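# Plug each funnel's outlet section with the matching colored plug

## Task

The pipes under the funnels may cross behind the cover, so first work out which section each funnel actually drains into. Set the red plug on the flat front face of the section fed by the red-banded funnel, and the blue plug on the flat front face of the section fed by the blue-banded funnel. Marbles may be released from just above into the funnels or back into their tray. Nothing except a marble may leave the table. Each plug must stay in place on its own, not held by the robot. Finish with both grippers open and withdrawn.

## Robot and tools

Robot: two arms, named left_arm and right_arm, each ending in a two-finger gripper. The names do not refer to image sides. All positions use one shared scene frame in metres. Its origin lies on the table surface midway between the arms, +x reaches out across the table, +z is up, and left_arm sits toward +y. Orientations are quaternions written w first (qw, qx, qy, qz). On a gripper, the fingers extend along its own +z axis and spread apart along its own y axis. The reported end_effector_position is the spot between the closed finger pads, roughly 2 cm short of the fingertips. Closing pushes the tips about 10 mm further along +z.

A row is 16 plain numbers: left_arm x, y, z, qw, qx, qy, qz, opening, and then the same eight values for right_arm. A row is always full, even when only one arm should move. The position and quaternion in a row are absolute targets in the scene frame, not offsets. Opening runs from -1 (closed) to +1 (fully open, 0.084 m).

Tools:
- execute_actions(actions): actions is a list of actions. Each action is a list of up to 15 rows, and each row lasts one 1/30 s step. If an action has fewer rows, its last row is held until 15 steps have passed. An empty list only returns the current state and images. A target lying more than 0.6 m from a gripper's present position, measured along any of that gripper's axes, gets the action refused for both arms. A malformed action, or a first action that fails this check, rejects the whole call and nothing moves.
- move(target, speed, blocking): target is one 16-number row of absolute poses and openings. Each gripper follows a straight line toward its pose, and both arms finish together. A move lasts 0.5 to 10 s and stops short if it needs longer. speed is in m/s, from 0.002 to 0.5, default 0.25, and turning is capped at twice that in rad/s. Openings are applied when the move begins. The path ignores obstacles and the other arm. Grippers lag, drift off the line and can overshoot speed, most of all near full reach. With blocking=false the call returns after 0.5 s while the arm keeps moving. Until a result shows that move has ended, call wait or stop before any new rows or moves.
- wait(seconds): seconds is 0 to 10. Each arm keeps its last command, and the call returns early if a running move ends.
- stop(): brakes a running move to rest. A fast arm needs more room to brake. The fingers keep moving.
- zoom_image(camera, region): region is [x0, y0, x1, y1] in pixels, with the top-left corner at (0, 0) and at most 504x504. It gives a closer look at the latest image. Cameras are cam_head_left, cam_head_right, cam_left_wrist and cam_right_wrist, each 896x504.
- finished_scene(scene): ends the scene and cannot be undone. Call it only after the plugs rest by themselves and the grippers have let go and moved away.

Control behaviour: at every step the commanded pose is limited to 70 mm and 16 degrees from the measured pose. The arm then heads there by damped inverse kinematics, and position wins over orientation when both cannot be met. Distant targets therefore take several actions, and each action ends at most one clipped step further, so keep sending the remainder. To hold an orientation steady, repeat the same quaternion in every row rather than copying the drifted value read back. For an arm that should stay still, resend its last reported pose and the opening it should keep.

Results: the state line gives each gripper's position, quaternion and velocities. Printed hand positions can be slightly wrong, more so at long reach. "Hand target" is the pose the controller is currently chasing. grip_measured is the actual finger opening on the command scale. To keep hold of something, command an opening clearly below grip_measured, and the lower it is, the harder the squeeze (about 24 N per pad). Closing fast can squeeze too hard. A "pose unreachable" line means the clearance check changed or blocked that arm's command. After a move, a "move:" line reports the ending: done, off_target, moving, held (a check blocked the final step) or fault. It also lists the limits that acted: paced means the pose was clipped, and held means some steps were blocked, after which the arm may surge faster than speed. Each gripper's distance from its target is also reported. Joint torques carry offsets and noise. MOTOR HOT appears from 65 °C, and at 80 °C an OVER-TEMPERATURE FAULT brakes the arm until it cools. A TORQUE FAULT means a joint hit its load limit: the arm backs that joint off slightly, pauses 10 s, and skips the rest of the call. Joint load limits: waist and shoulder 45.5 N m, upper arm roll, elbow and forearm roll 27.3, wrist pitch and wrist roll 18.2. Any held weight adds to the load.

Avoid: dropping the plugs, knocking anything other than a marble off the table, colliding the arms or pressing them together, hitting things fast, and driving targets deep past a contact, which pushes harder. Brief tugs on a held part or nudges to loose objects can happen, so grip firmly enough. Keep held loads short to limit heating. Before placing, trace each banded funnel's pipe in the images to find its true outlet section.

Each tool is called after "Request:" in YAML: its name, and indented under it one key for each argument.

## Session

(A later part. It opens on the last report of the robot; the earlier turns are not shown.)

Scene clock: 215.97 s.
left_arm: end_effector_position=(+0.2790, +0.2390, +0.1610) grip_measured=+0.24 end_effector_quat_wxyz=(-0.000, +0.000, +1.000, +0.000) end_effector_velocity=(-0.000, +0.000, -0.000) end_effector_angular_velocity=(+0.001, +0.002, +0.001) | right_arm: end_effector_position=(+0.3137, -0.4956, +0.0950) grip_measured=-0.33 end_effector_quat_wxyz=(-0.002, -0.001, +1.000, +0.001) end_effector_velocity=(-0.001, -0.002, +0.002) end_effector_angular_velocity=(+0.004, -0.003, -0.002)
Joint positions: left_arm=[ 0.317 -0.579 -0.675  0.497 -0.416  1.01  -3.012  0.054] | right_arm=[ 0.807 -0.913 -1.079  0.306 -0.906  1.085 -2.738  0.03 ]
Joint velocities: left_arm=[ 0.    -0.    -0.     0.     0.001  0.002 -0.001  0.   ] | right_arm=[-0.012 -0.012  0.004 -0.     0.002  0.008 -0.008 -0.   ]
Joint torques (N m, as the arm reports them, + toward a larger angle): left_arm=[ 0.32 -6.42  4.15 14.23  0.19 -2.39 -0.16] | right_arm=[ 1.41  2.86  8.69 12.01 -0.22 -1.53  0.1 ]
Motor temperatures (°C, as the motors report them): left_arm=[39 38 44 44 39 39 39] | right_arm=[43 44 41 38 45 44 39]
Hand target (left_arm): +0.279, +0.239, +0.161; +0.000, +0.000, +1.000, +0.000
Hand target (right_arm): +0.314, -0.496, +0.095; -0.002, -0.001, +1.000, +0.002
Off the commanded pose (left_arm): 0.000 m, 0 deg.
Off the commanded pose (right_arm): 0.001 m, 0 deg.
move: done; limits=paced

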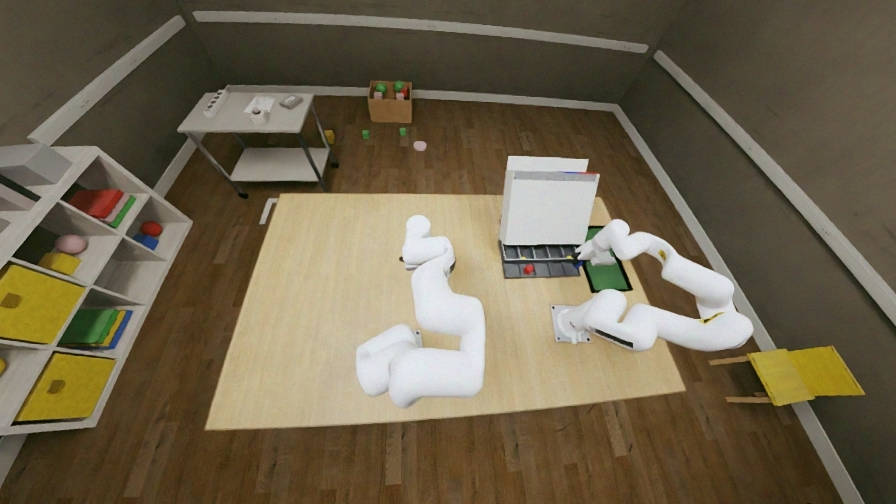

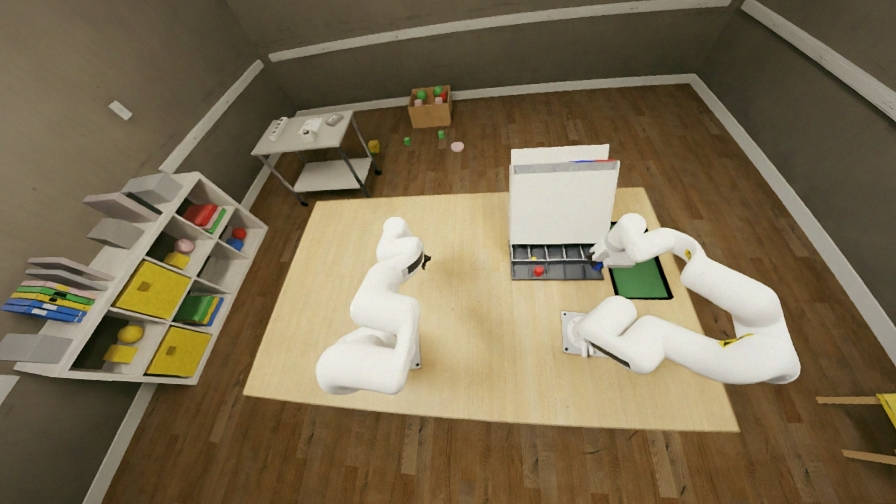

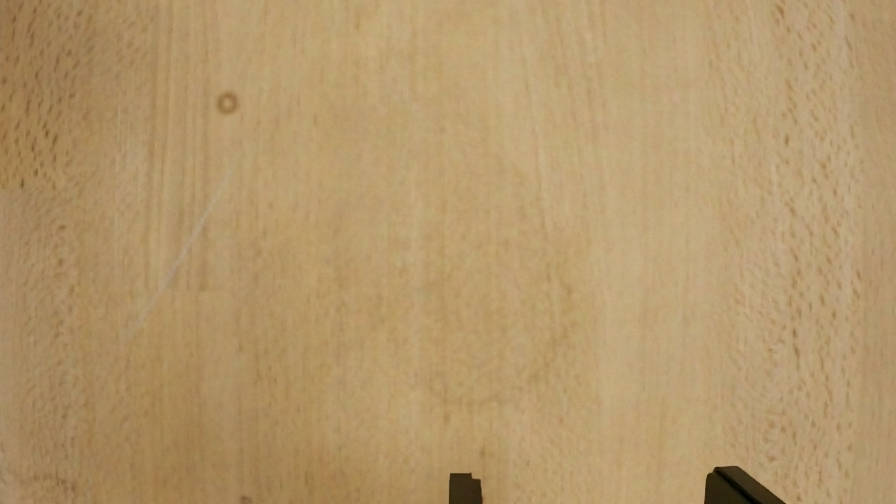

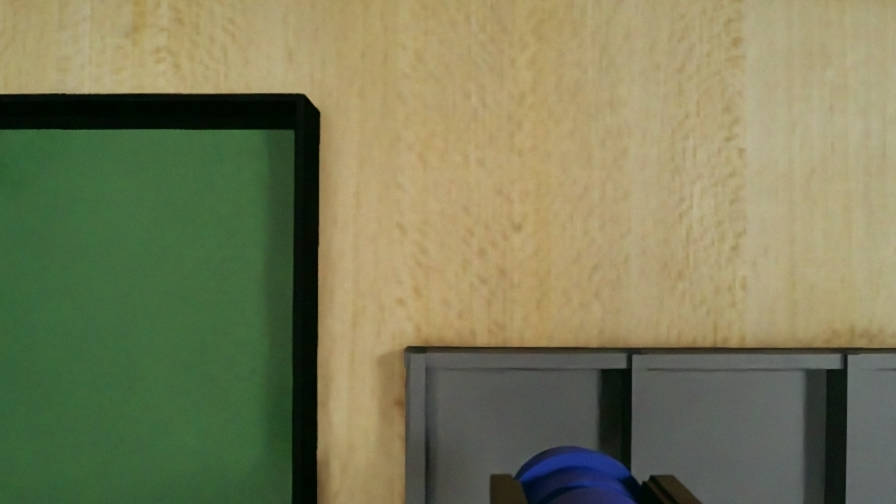

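Request:
move:
  target: [0.279,0.239,0.161,0,0,1,0,0.25,0.314,-0.500,0.040,0,0,1,0,-0.8]
  speed: 0.1

Request:
execute_actions:
  actions:
    - [[0.279,0.239,0.161,0,0,1,0,0.25,0.314,-0.500,0.040,0,0,1,0,-0.4],[0.279,0.239,0.161,0,0,1,0,0.25,0.314,-0.500,0.040,0,0,1,0,-0.3],[0.279,0.239,0.161,0,0,1,0,0.25,0.314,-0.500,0.040,0,0,1,0,-0.2],[0.279,0.239,0.161,0,0,1,0,0.25,0.314,-0.500,0.040,0,0,1,0,-0.1],[0.279,0.239,0.161,0,0,1,0,0.25,0.314,-0.500,0.040,0,0,1,0,0.05]]

Request:
move:
  target: [0.279,0.239,0.161,0,0,1,0,0.25,0.314,-0.500,0.19,0,0,1,0,0.05]
  speed: 0.25

Scene clock: 229.43 s.
left_arm: end_effector_position=(+0.2790, +0.2390, +0.1610) grip_measured=+0.24 end_effector_quat_wxyz=(-0.000, +0.000, +1.000, -0.000) end_effector_velocity=(-0.000, -0.000, +0.000) end_effector_angular_velocity=(-0.000, -0.000, -0.001) | right_arm: end_effector_position=(+0.3138, -0.5002, +0.0404) grip_measured=-0.33 end_effector_quat_wxyz=(+0.000, +0.000, +1.000, -0.000) end_effector_velocity=(+0.001, +0.000, -0.002) end_effector_angular_velocity=(+0.000, +0.000, -0.000)
Joint positions: left_arm=[ 0.317 -0.579 -0.675  0.497 -0.416  1.01  -3.012  0.054] | right_arm=[ 0.908 -0.758 -1.331  0.277 -1.083  0.858 -2.685  0.03 ]
Joint velocities: left_arm=[-0.    -0.     0.     0.    -0.     0.     0.001  0.   ] | right_arm=[ 0.013  0.009 -0.015  0.003 -0.005 -0.01   0.004 -0.   ]
Joint torques (N m, as the arm reports them, + toward a larger angle): left_arm=[ 0.28 -5.98  4.06 14.49  0.06 -2.5   0.11] | right_arm=[ 0.47  3.3   8.33  9.44 -0.28 -1.24 -0.24]
Motor temperatures (°C, as the motors report them): left_arm=[39 37 44 44 39 39 39] | right_arm=[43 44 41 38 45 44 39]
Hand target (left_arm): +0.279, +0.239, +0.161; +0.000, +0.000, +1.000, -0.000
Hand target (right_arm): +0.314, -0.500, +0.040; +0.000, +0.000, +1.000, -0.000
Off the commanded pose (left_arm): 0.000 m, 0 deg.
Off the commanded pose (right_arm): 0.000 m, 0 deg.
move: done

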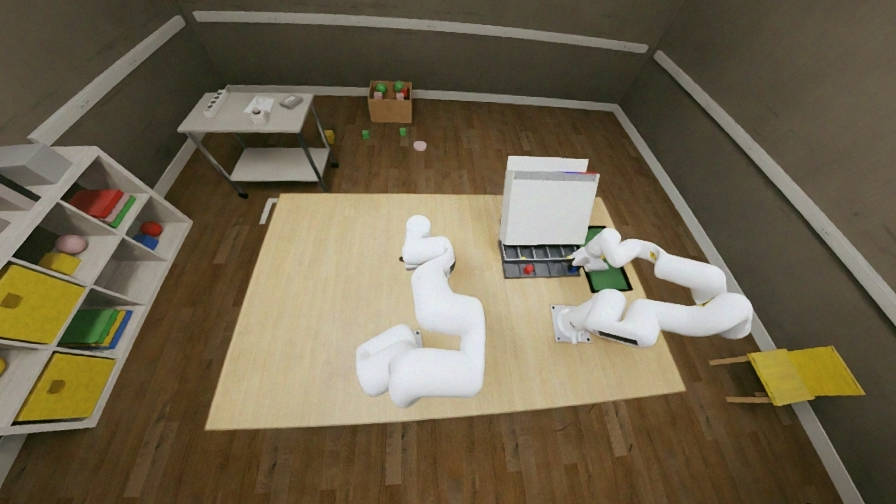

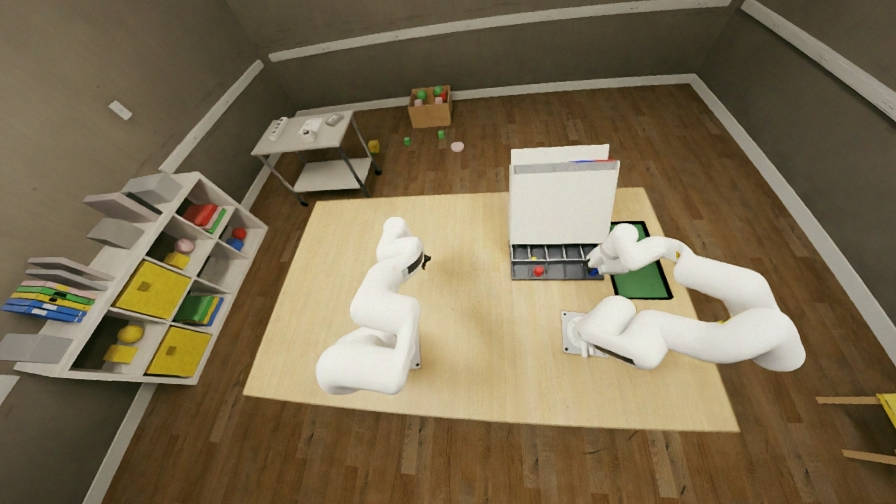

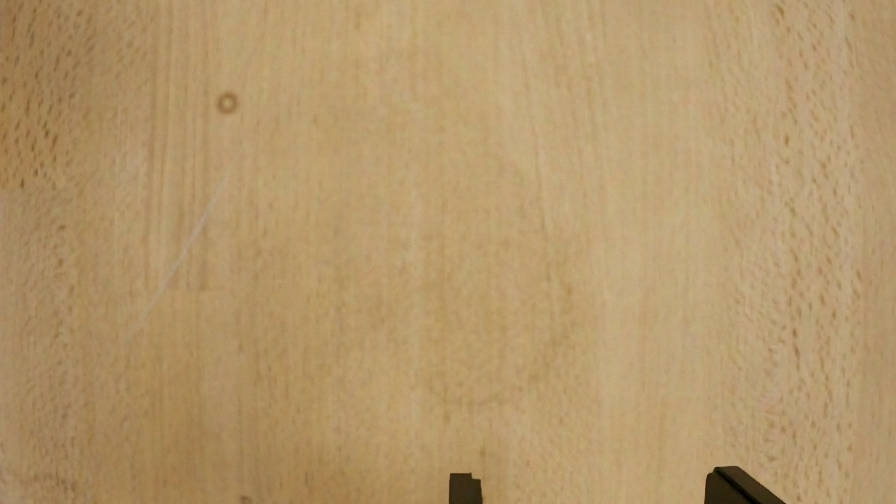

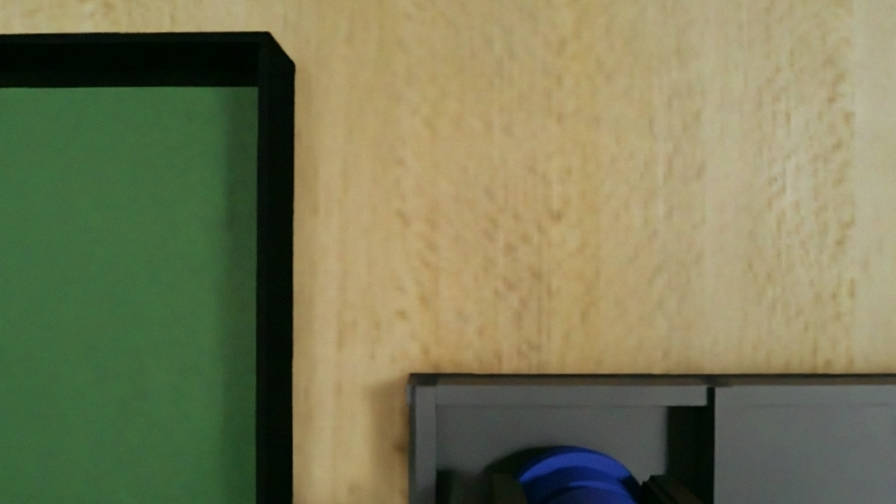

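Scene clock: 229.93 s.
left_arm: end_effector_position=(+0.2790, +0.2390, +0.1610) grip_measured=+0.24 end_effector_quat_wxyz=(+0.000, -0.000, +1.000, -0.000) end_effector_velocity=(-0.000, -0.000, -0.000) end_effector_angular_velocity=(-0.000, +0.001, -0.001) | right_arm: end_effector_position=(+0.3140, -0.5000, +0.0400) grip_measured=+0.04 end_effector_quat_wxyz=(+0.000, +0.000, +1.000, -0.000) end_effector_velocity=(+0.000, +0.000, +0.000) end_effector_angular_velocity=(-0.001, -0.000, +0.001)
Joint positions: left_arm=[ 0.317 -0.579 -0.675  0.497 -0.416  1.01  -3.012  0.054] | right_arm=[ 0.911 -0.756 -1.334  0.277 -1.083  0.856 -2.684  0.046]
Joint velocities: left_arm=[-0.     0.    -0.    -0.    -0.     0.     0.001  0.   ] | right_arm=[ 0.001  0.001  0.001  0.    -0.    -0.001  0.     0.   ]
Joint torques (N m, as the arm reports them, + toward a larger angle): left_arm=[-0.01 -5.71  3.97 14.78  0.09 -2.31 -0.01] | right_arm=[ 1.28  3.28  7.92  9.72  0.11 -1.3   0.22]
Motor temperatures (°C, as the motors report them): left_arm=[39 37 44 44 39 39 39] | right_arm=[43 44 41 38 45 44 39]
Hand target (left_arm): +0.279, +0.239, +0.161; -0.000, +0.000, +1.000, -0.000
Hand target (right_arm): +0.314, -0.500, +0.040; +0.000, +0.000, +1.000, -0.000
Off the commanded pose (left_arm): 0.000 m, 0 deg.
Off the commanded pose (right_arm): 0.000 m, 0 deg.

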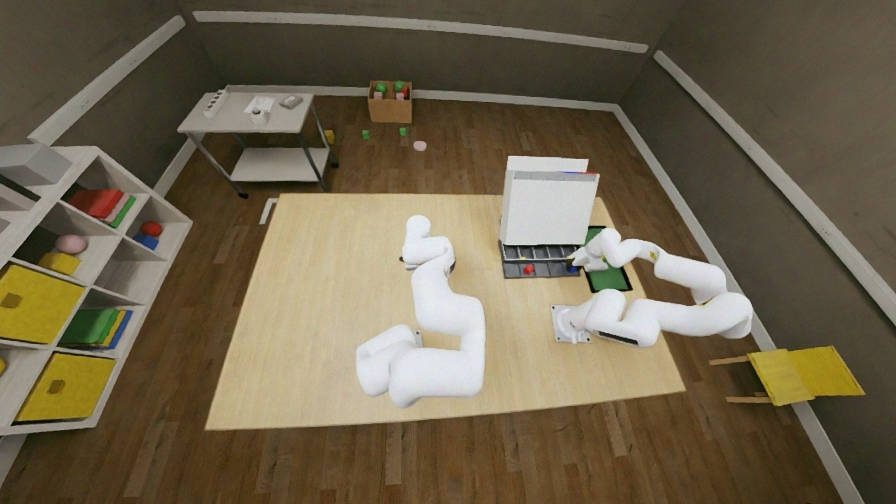

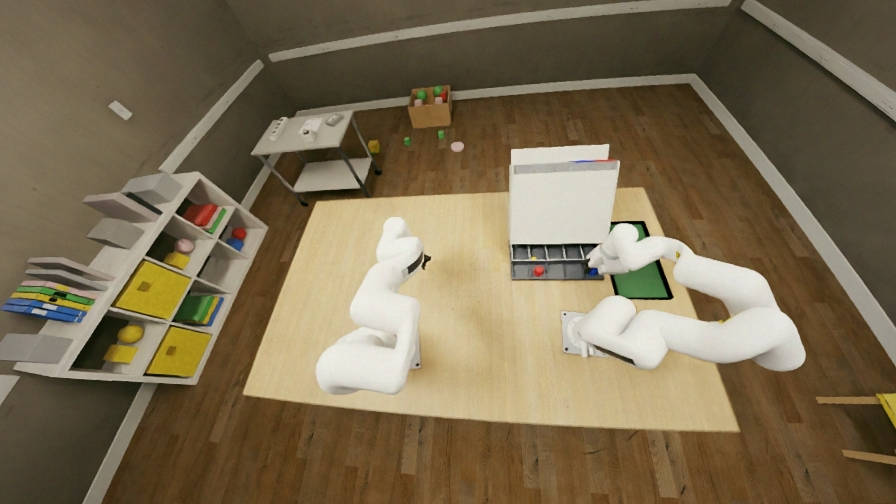

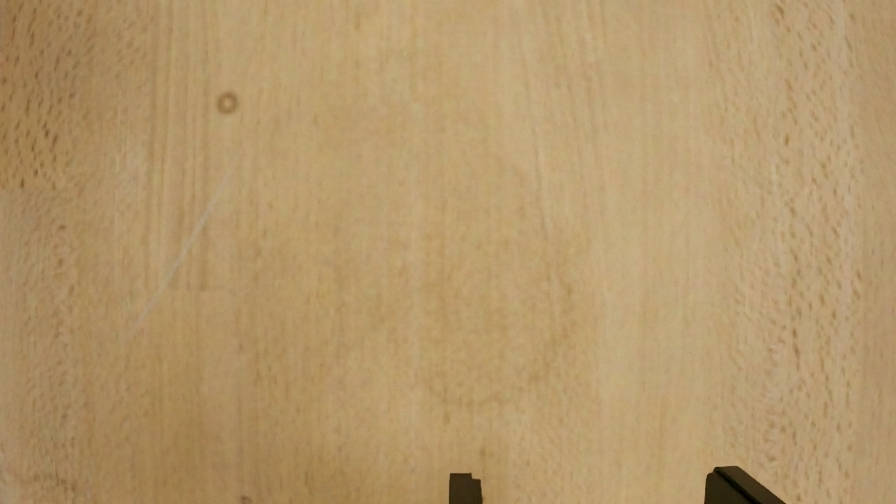

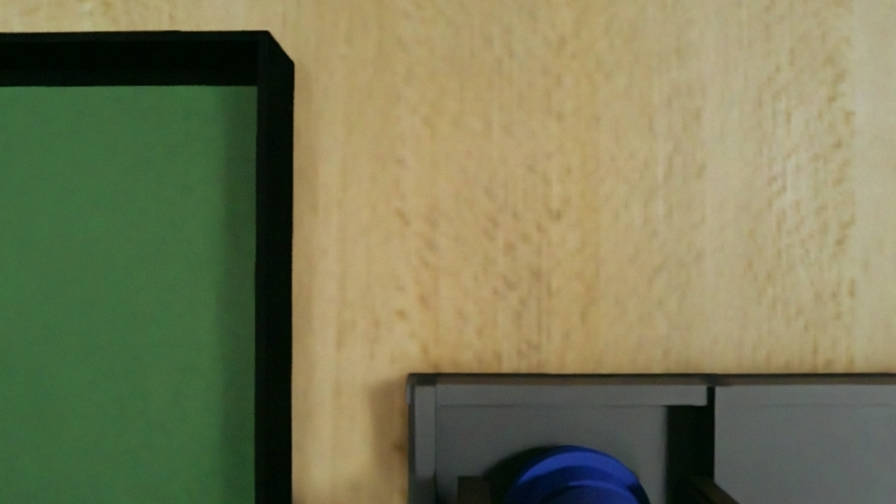

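Scene clock: 231.33 s.
left_arm: end_effector_position=(+0.2790, +0.2390, +0.1610) grip_measured=+0.24 end_effector_quat_wxyz=(-0.000, +0.000, +1.000, +0.000) end_effector_velocity=(+0.000, +0.000, +0.000) end_effector_angular_velocity=(-0.000, -0.000, +0.003) | right_arm: end_effector_position=(+0.3145, -0.4997, +0.1894) grip_measured=+0.04 end_effector_quat_wxyz=(-0.000, -0.000, +1.000, +0.000) end_effector_velocity=(-0.001, -0.000, +0.003) end_effector_angular_velocity=(+0.001, -0.003, -0.002)
Joint positions: left_arm=[ 0.317 -0.579 -0.675  0.497 -0.416  1.01  -3.012  0.054] | right_arm=[ 0.775 -1.03  -0.806  0.463 -0.682  1.375 -2.795  0.046]
Joint velocities: left_arm=[ 0.001  0.     0.     0.    -0.    -0.    -0.002 -0.   ] | right_arm=[-0.003 -0.006  0.007  0.003  0.004  0.007 -0.    -0.   ]
Joint torques (N m, as the arm reports them, + toward a larger angle): left_arm=[ 0.74 -5.93  3.75 14.58  0.24 -2.21 -0.01] | right_arm=[ 0.75  3.93  8.8  14.01  0.03 -1.61  0.01]
Motor temperatures (°C, as the motors report them): left_arm=[39 37 44 44 39 39 39] | right_arm=[43 44 41 38 45 44 39]
Hand target (left_arm): +0.279, +0.239, +0.161; +0.000, -0.000, +1.000, -0.000
Hand target (right_arm): +0.314, -0.500, +0.190; -0.000, -0.000, +1.000, +0.000
Off the commanded pose (left_arm): 0.000 m, 0 deg.
Off the commanded pose (right_arm): 0.001 m, 0 deg.
move: done; limits=paced

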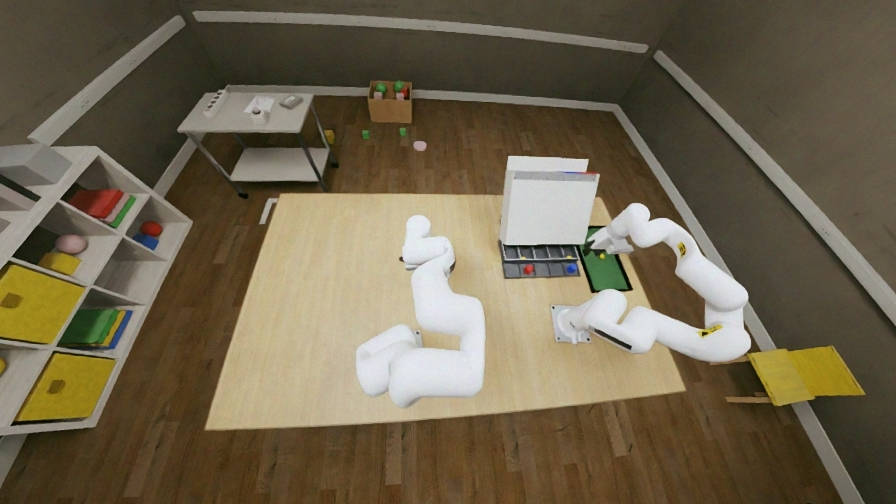

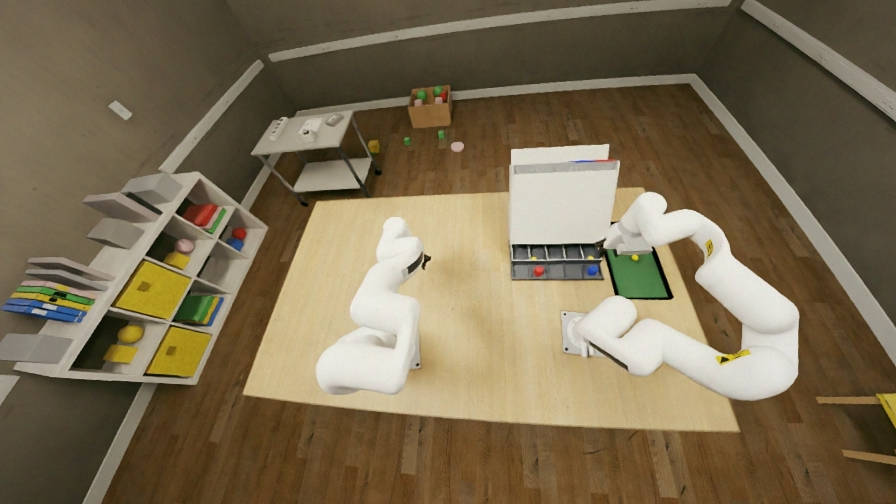

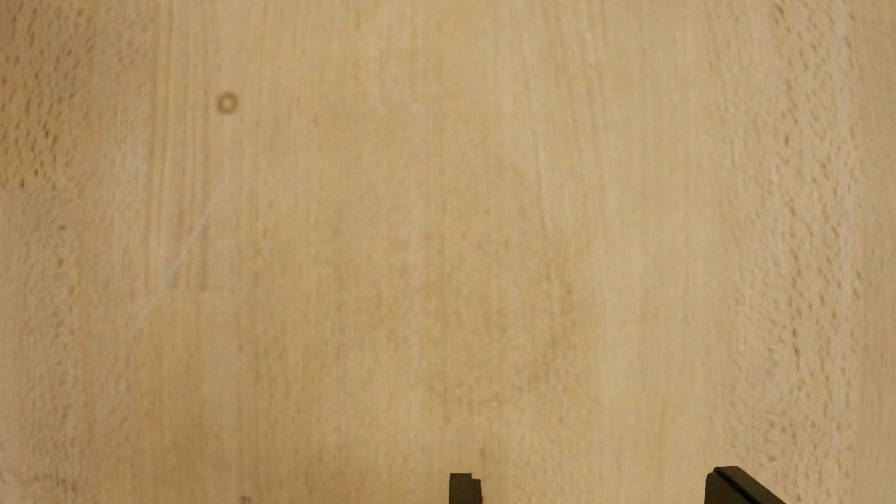

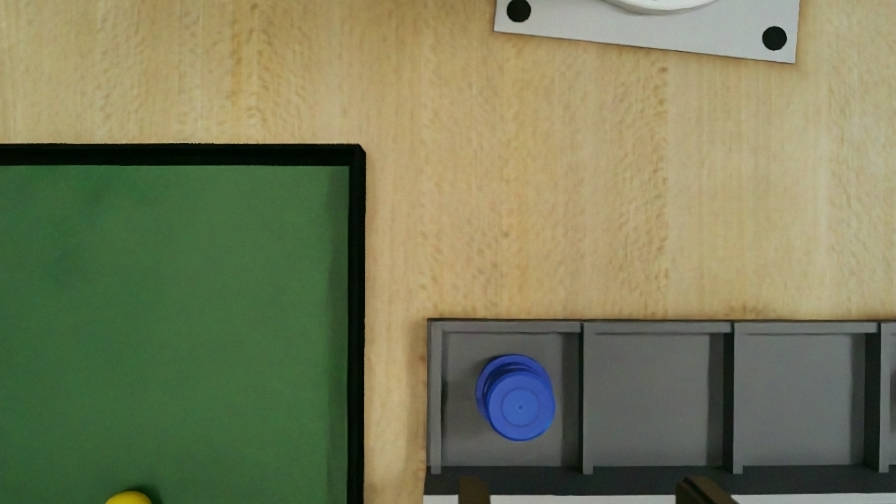

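A small extra move to be safely clear.

Request:
move:
  target: [0.279,0.239,0.161,0,0,1,0,0.25,0.28,-0.66,0.22,0,0,1,0,0.05]
  speed: 0.35

Request:
finished_scene:
  scene: 2

Scene clock: 237.87 s.
left_arm: end_effector_position=(+0.2790, +0.2390, +0.1610) grip_measured=+0.24 end_effector_quat_wxyz=(-0.000, -0.000, +1.000, -0.000) end_effector_velocity=(+0.000, -0.000, -0.000) end_effector_angular_velocity=(+0.000, -0.001, +0.000) | right_arm: end_effector_position=(+0.2805, -0.6592, +0.2201) grip_measured=+0.04 end_effector_quat_wxyz=(-0.000, -0.000, +1.000, +0.001) end_effector_velocity=(-0.000, -0.003, +0.001) end_effector_angular_velocity=(+0.002, -0.002, -0.002)
Joint positions: left_arm=[ 0.317 -0.579 -0.675  0.497 -0.416  1.01  -3.012  0.054] | right_arm=[ 0.618 -1.097 -0.977  0.709 -0.828  1.549 -3.188  0.046]
Joint velocities: left_arm=[-0.002  0.     0.    -0.     0.001 -0.001 -0.002 -0.   ] | right_arm=[ 0.001 -0.    -0.004  0.007 -0.001  0.002 -0.005  0.   ]
Joint torques (N m, as the arm reports them, + toward a larger angle): left_arm=[-0.18 -6.63  3.88 14.52 -0.01 -2.33 -0.13] | right_arm=[ 1.06  6.86 13.05 11.22 -0.35 -1.3   0.29]
Motor temperatures (°C, as the motors report them): left_arm=[39 37 44 44 39 39 39] | right_arm=[43 44 41 38 45 44 39]
Hand target (left_arm): +0.279, +0.239, +0.161; +0.000, +0.000, +1.000, -0.000
Hand target (right_arm): +0.280, -0.660, +0.220; -0.000, -0.000, +1.000, +0.001
Off the commanded pose (left_arm): 0.000 m, 0 deg.
Off the commanded pose (right_arm): 0.001 m, 0 deg.
move: done

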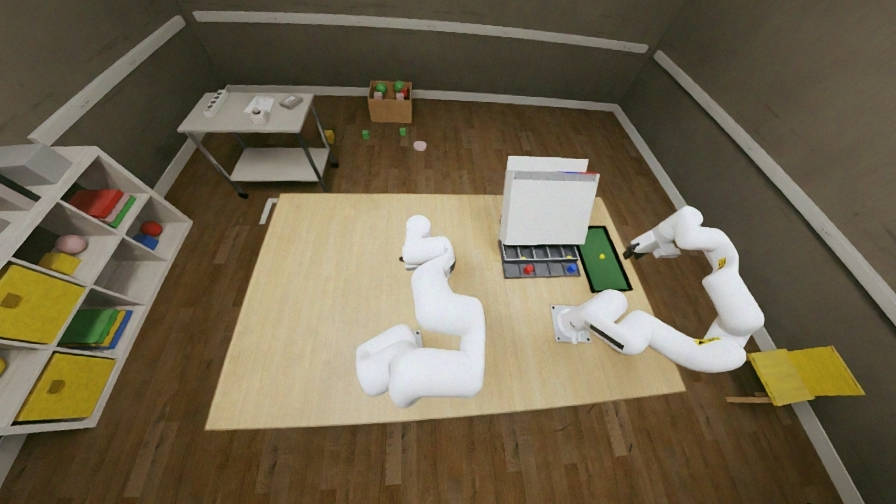

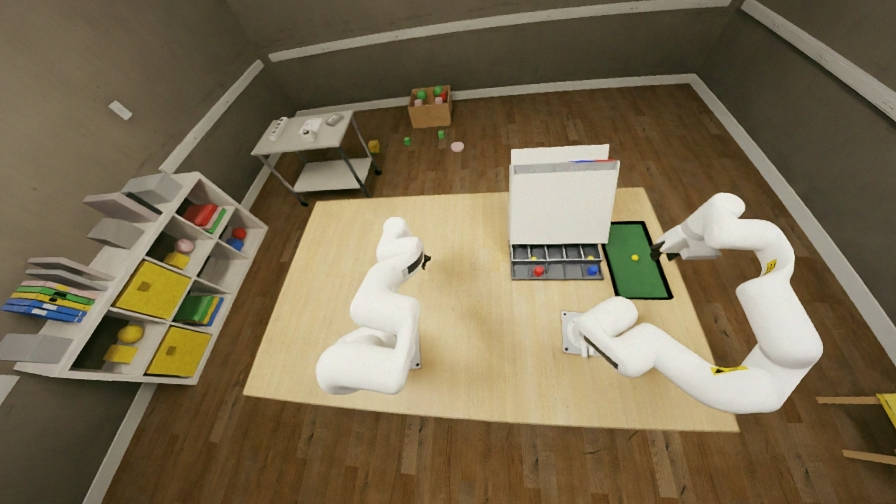

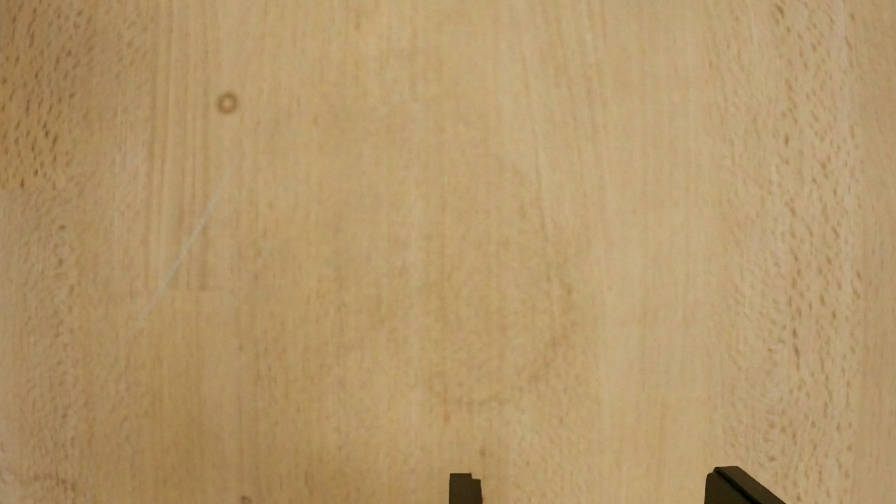

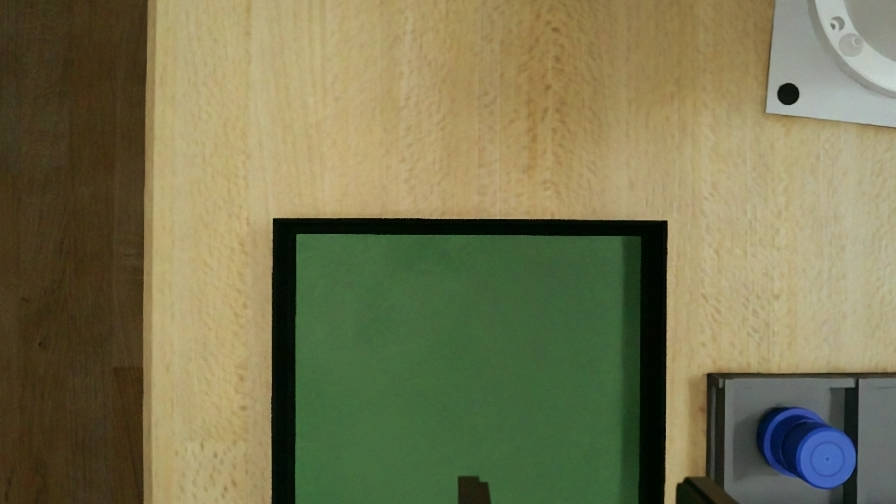

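The scene is finished: the task was done.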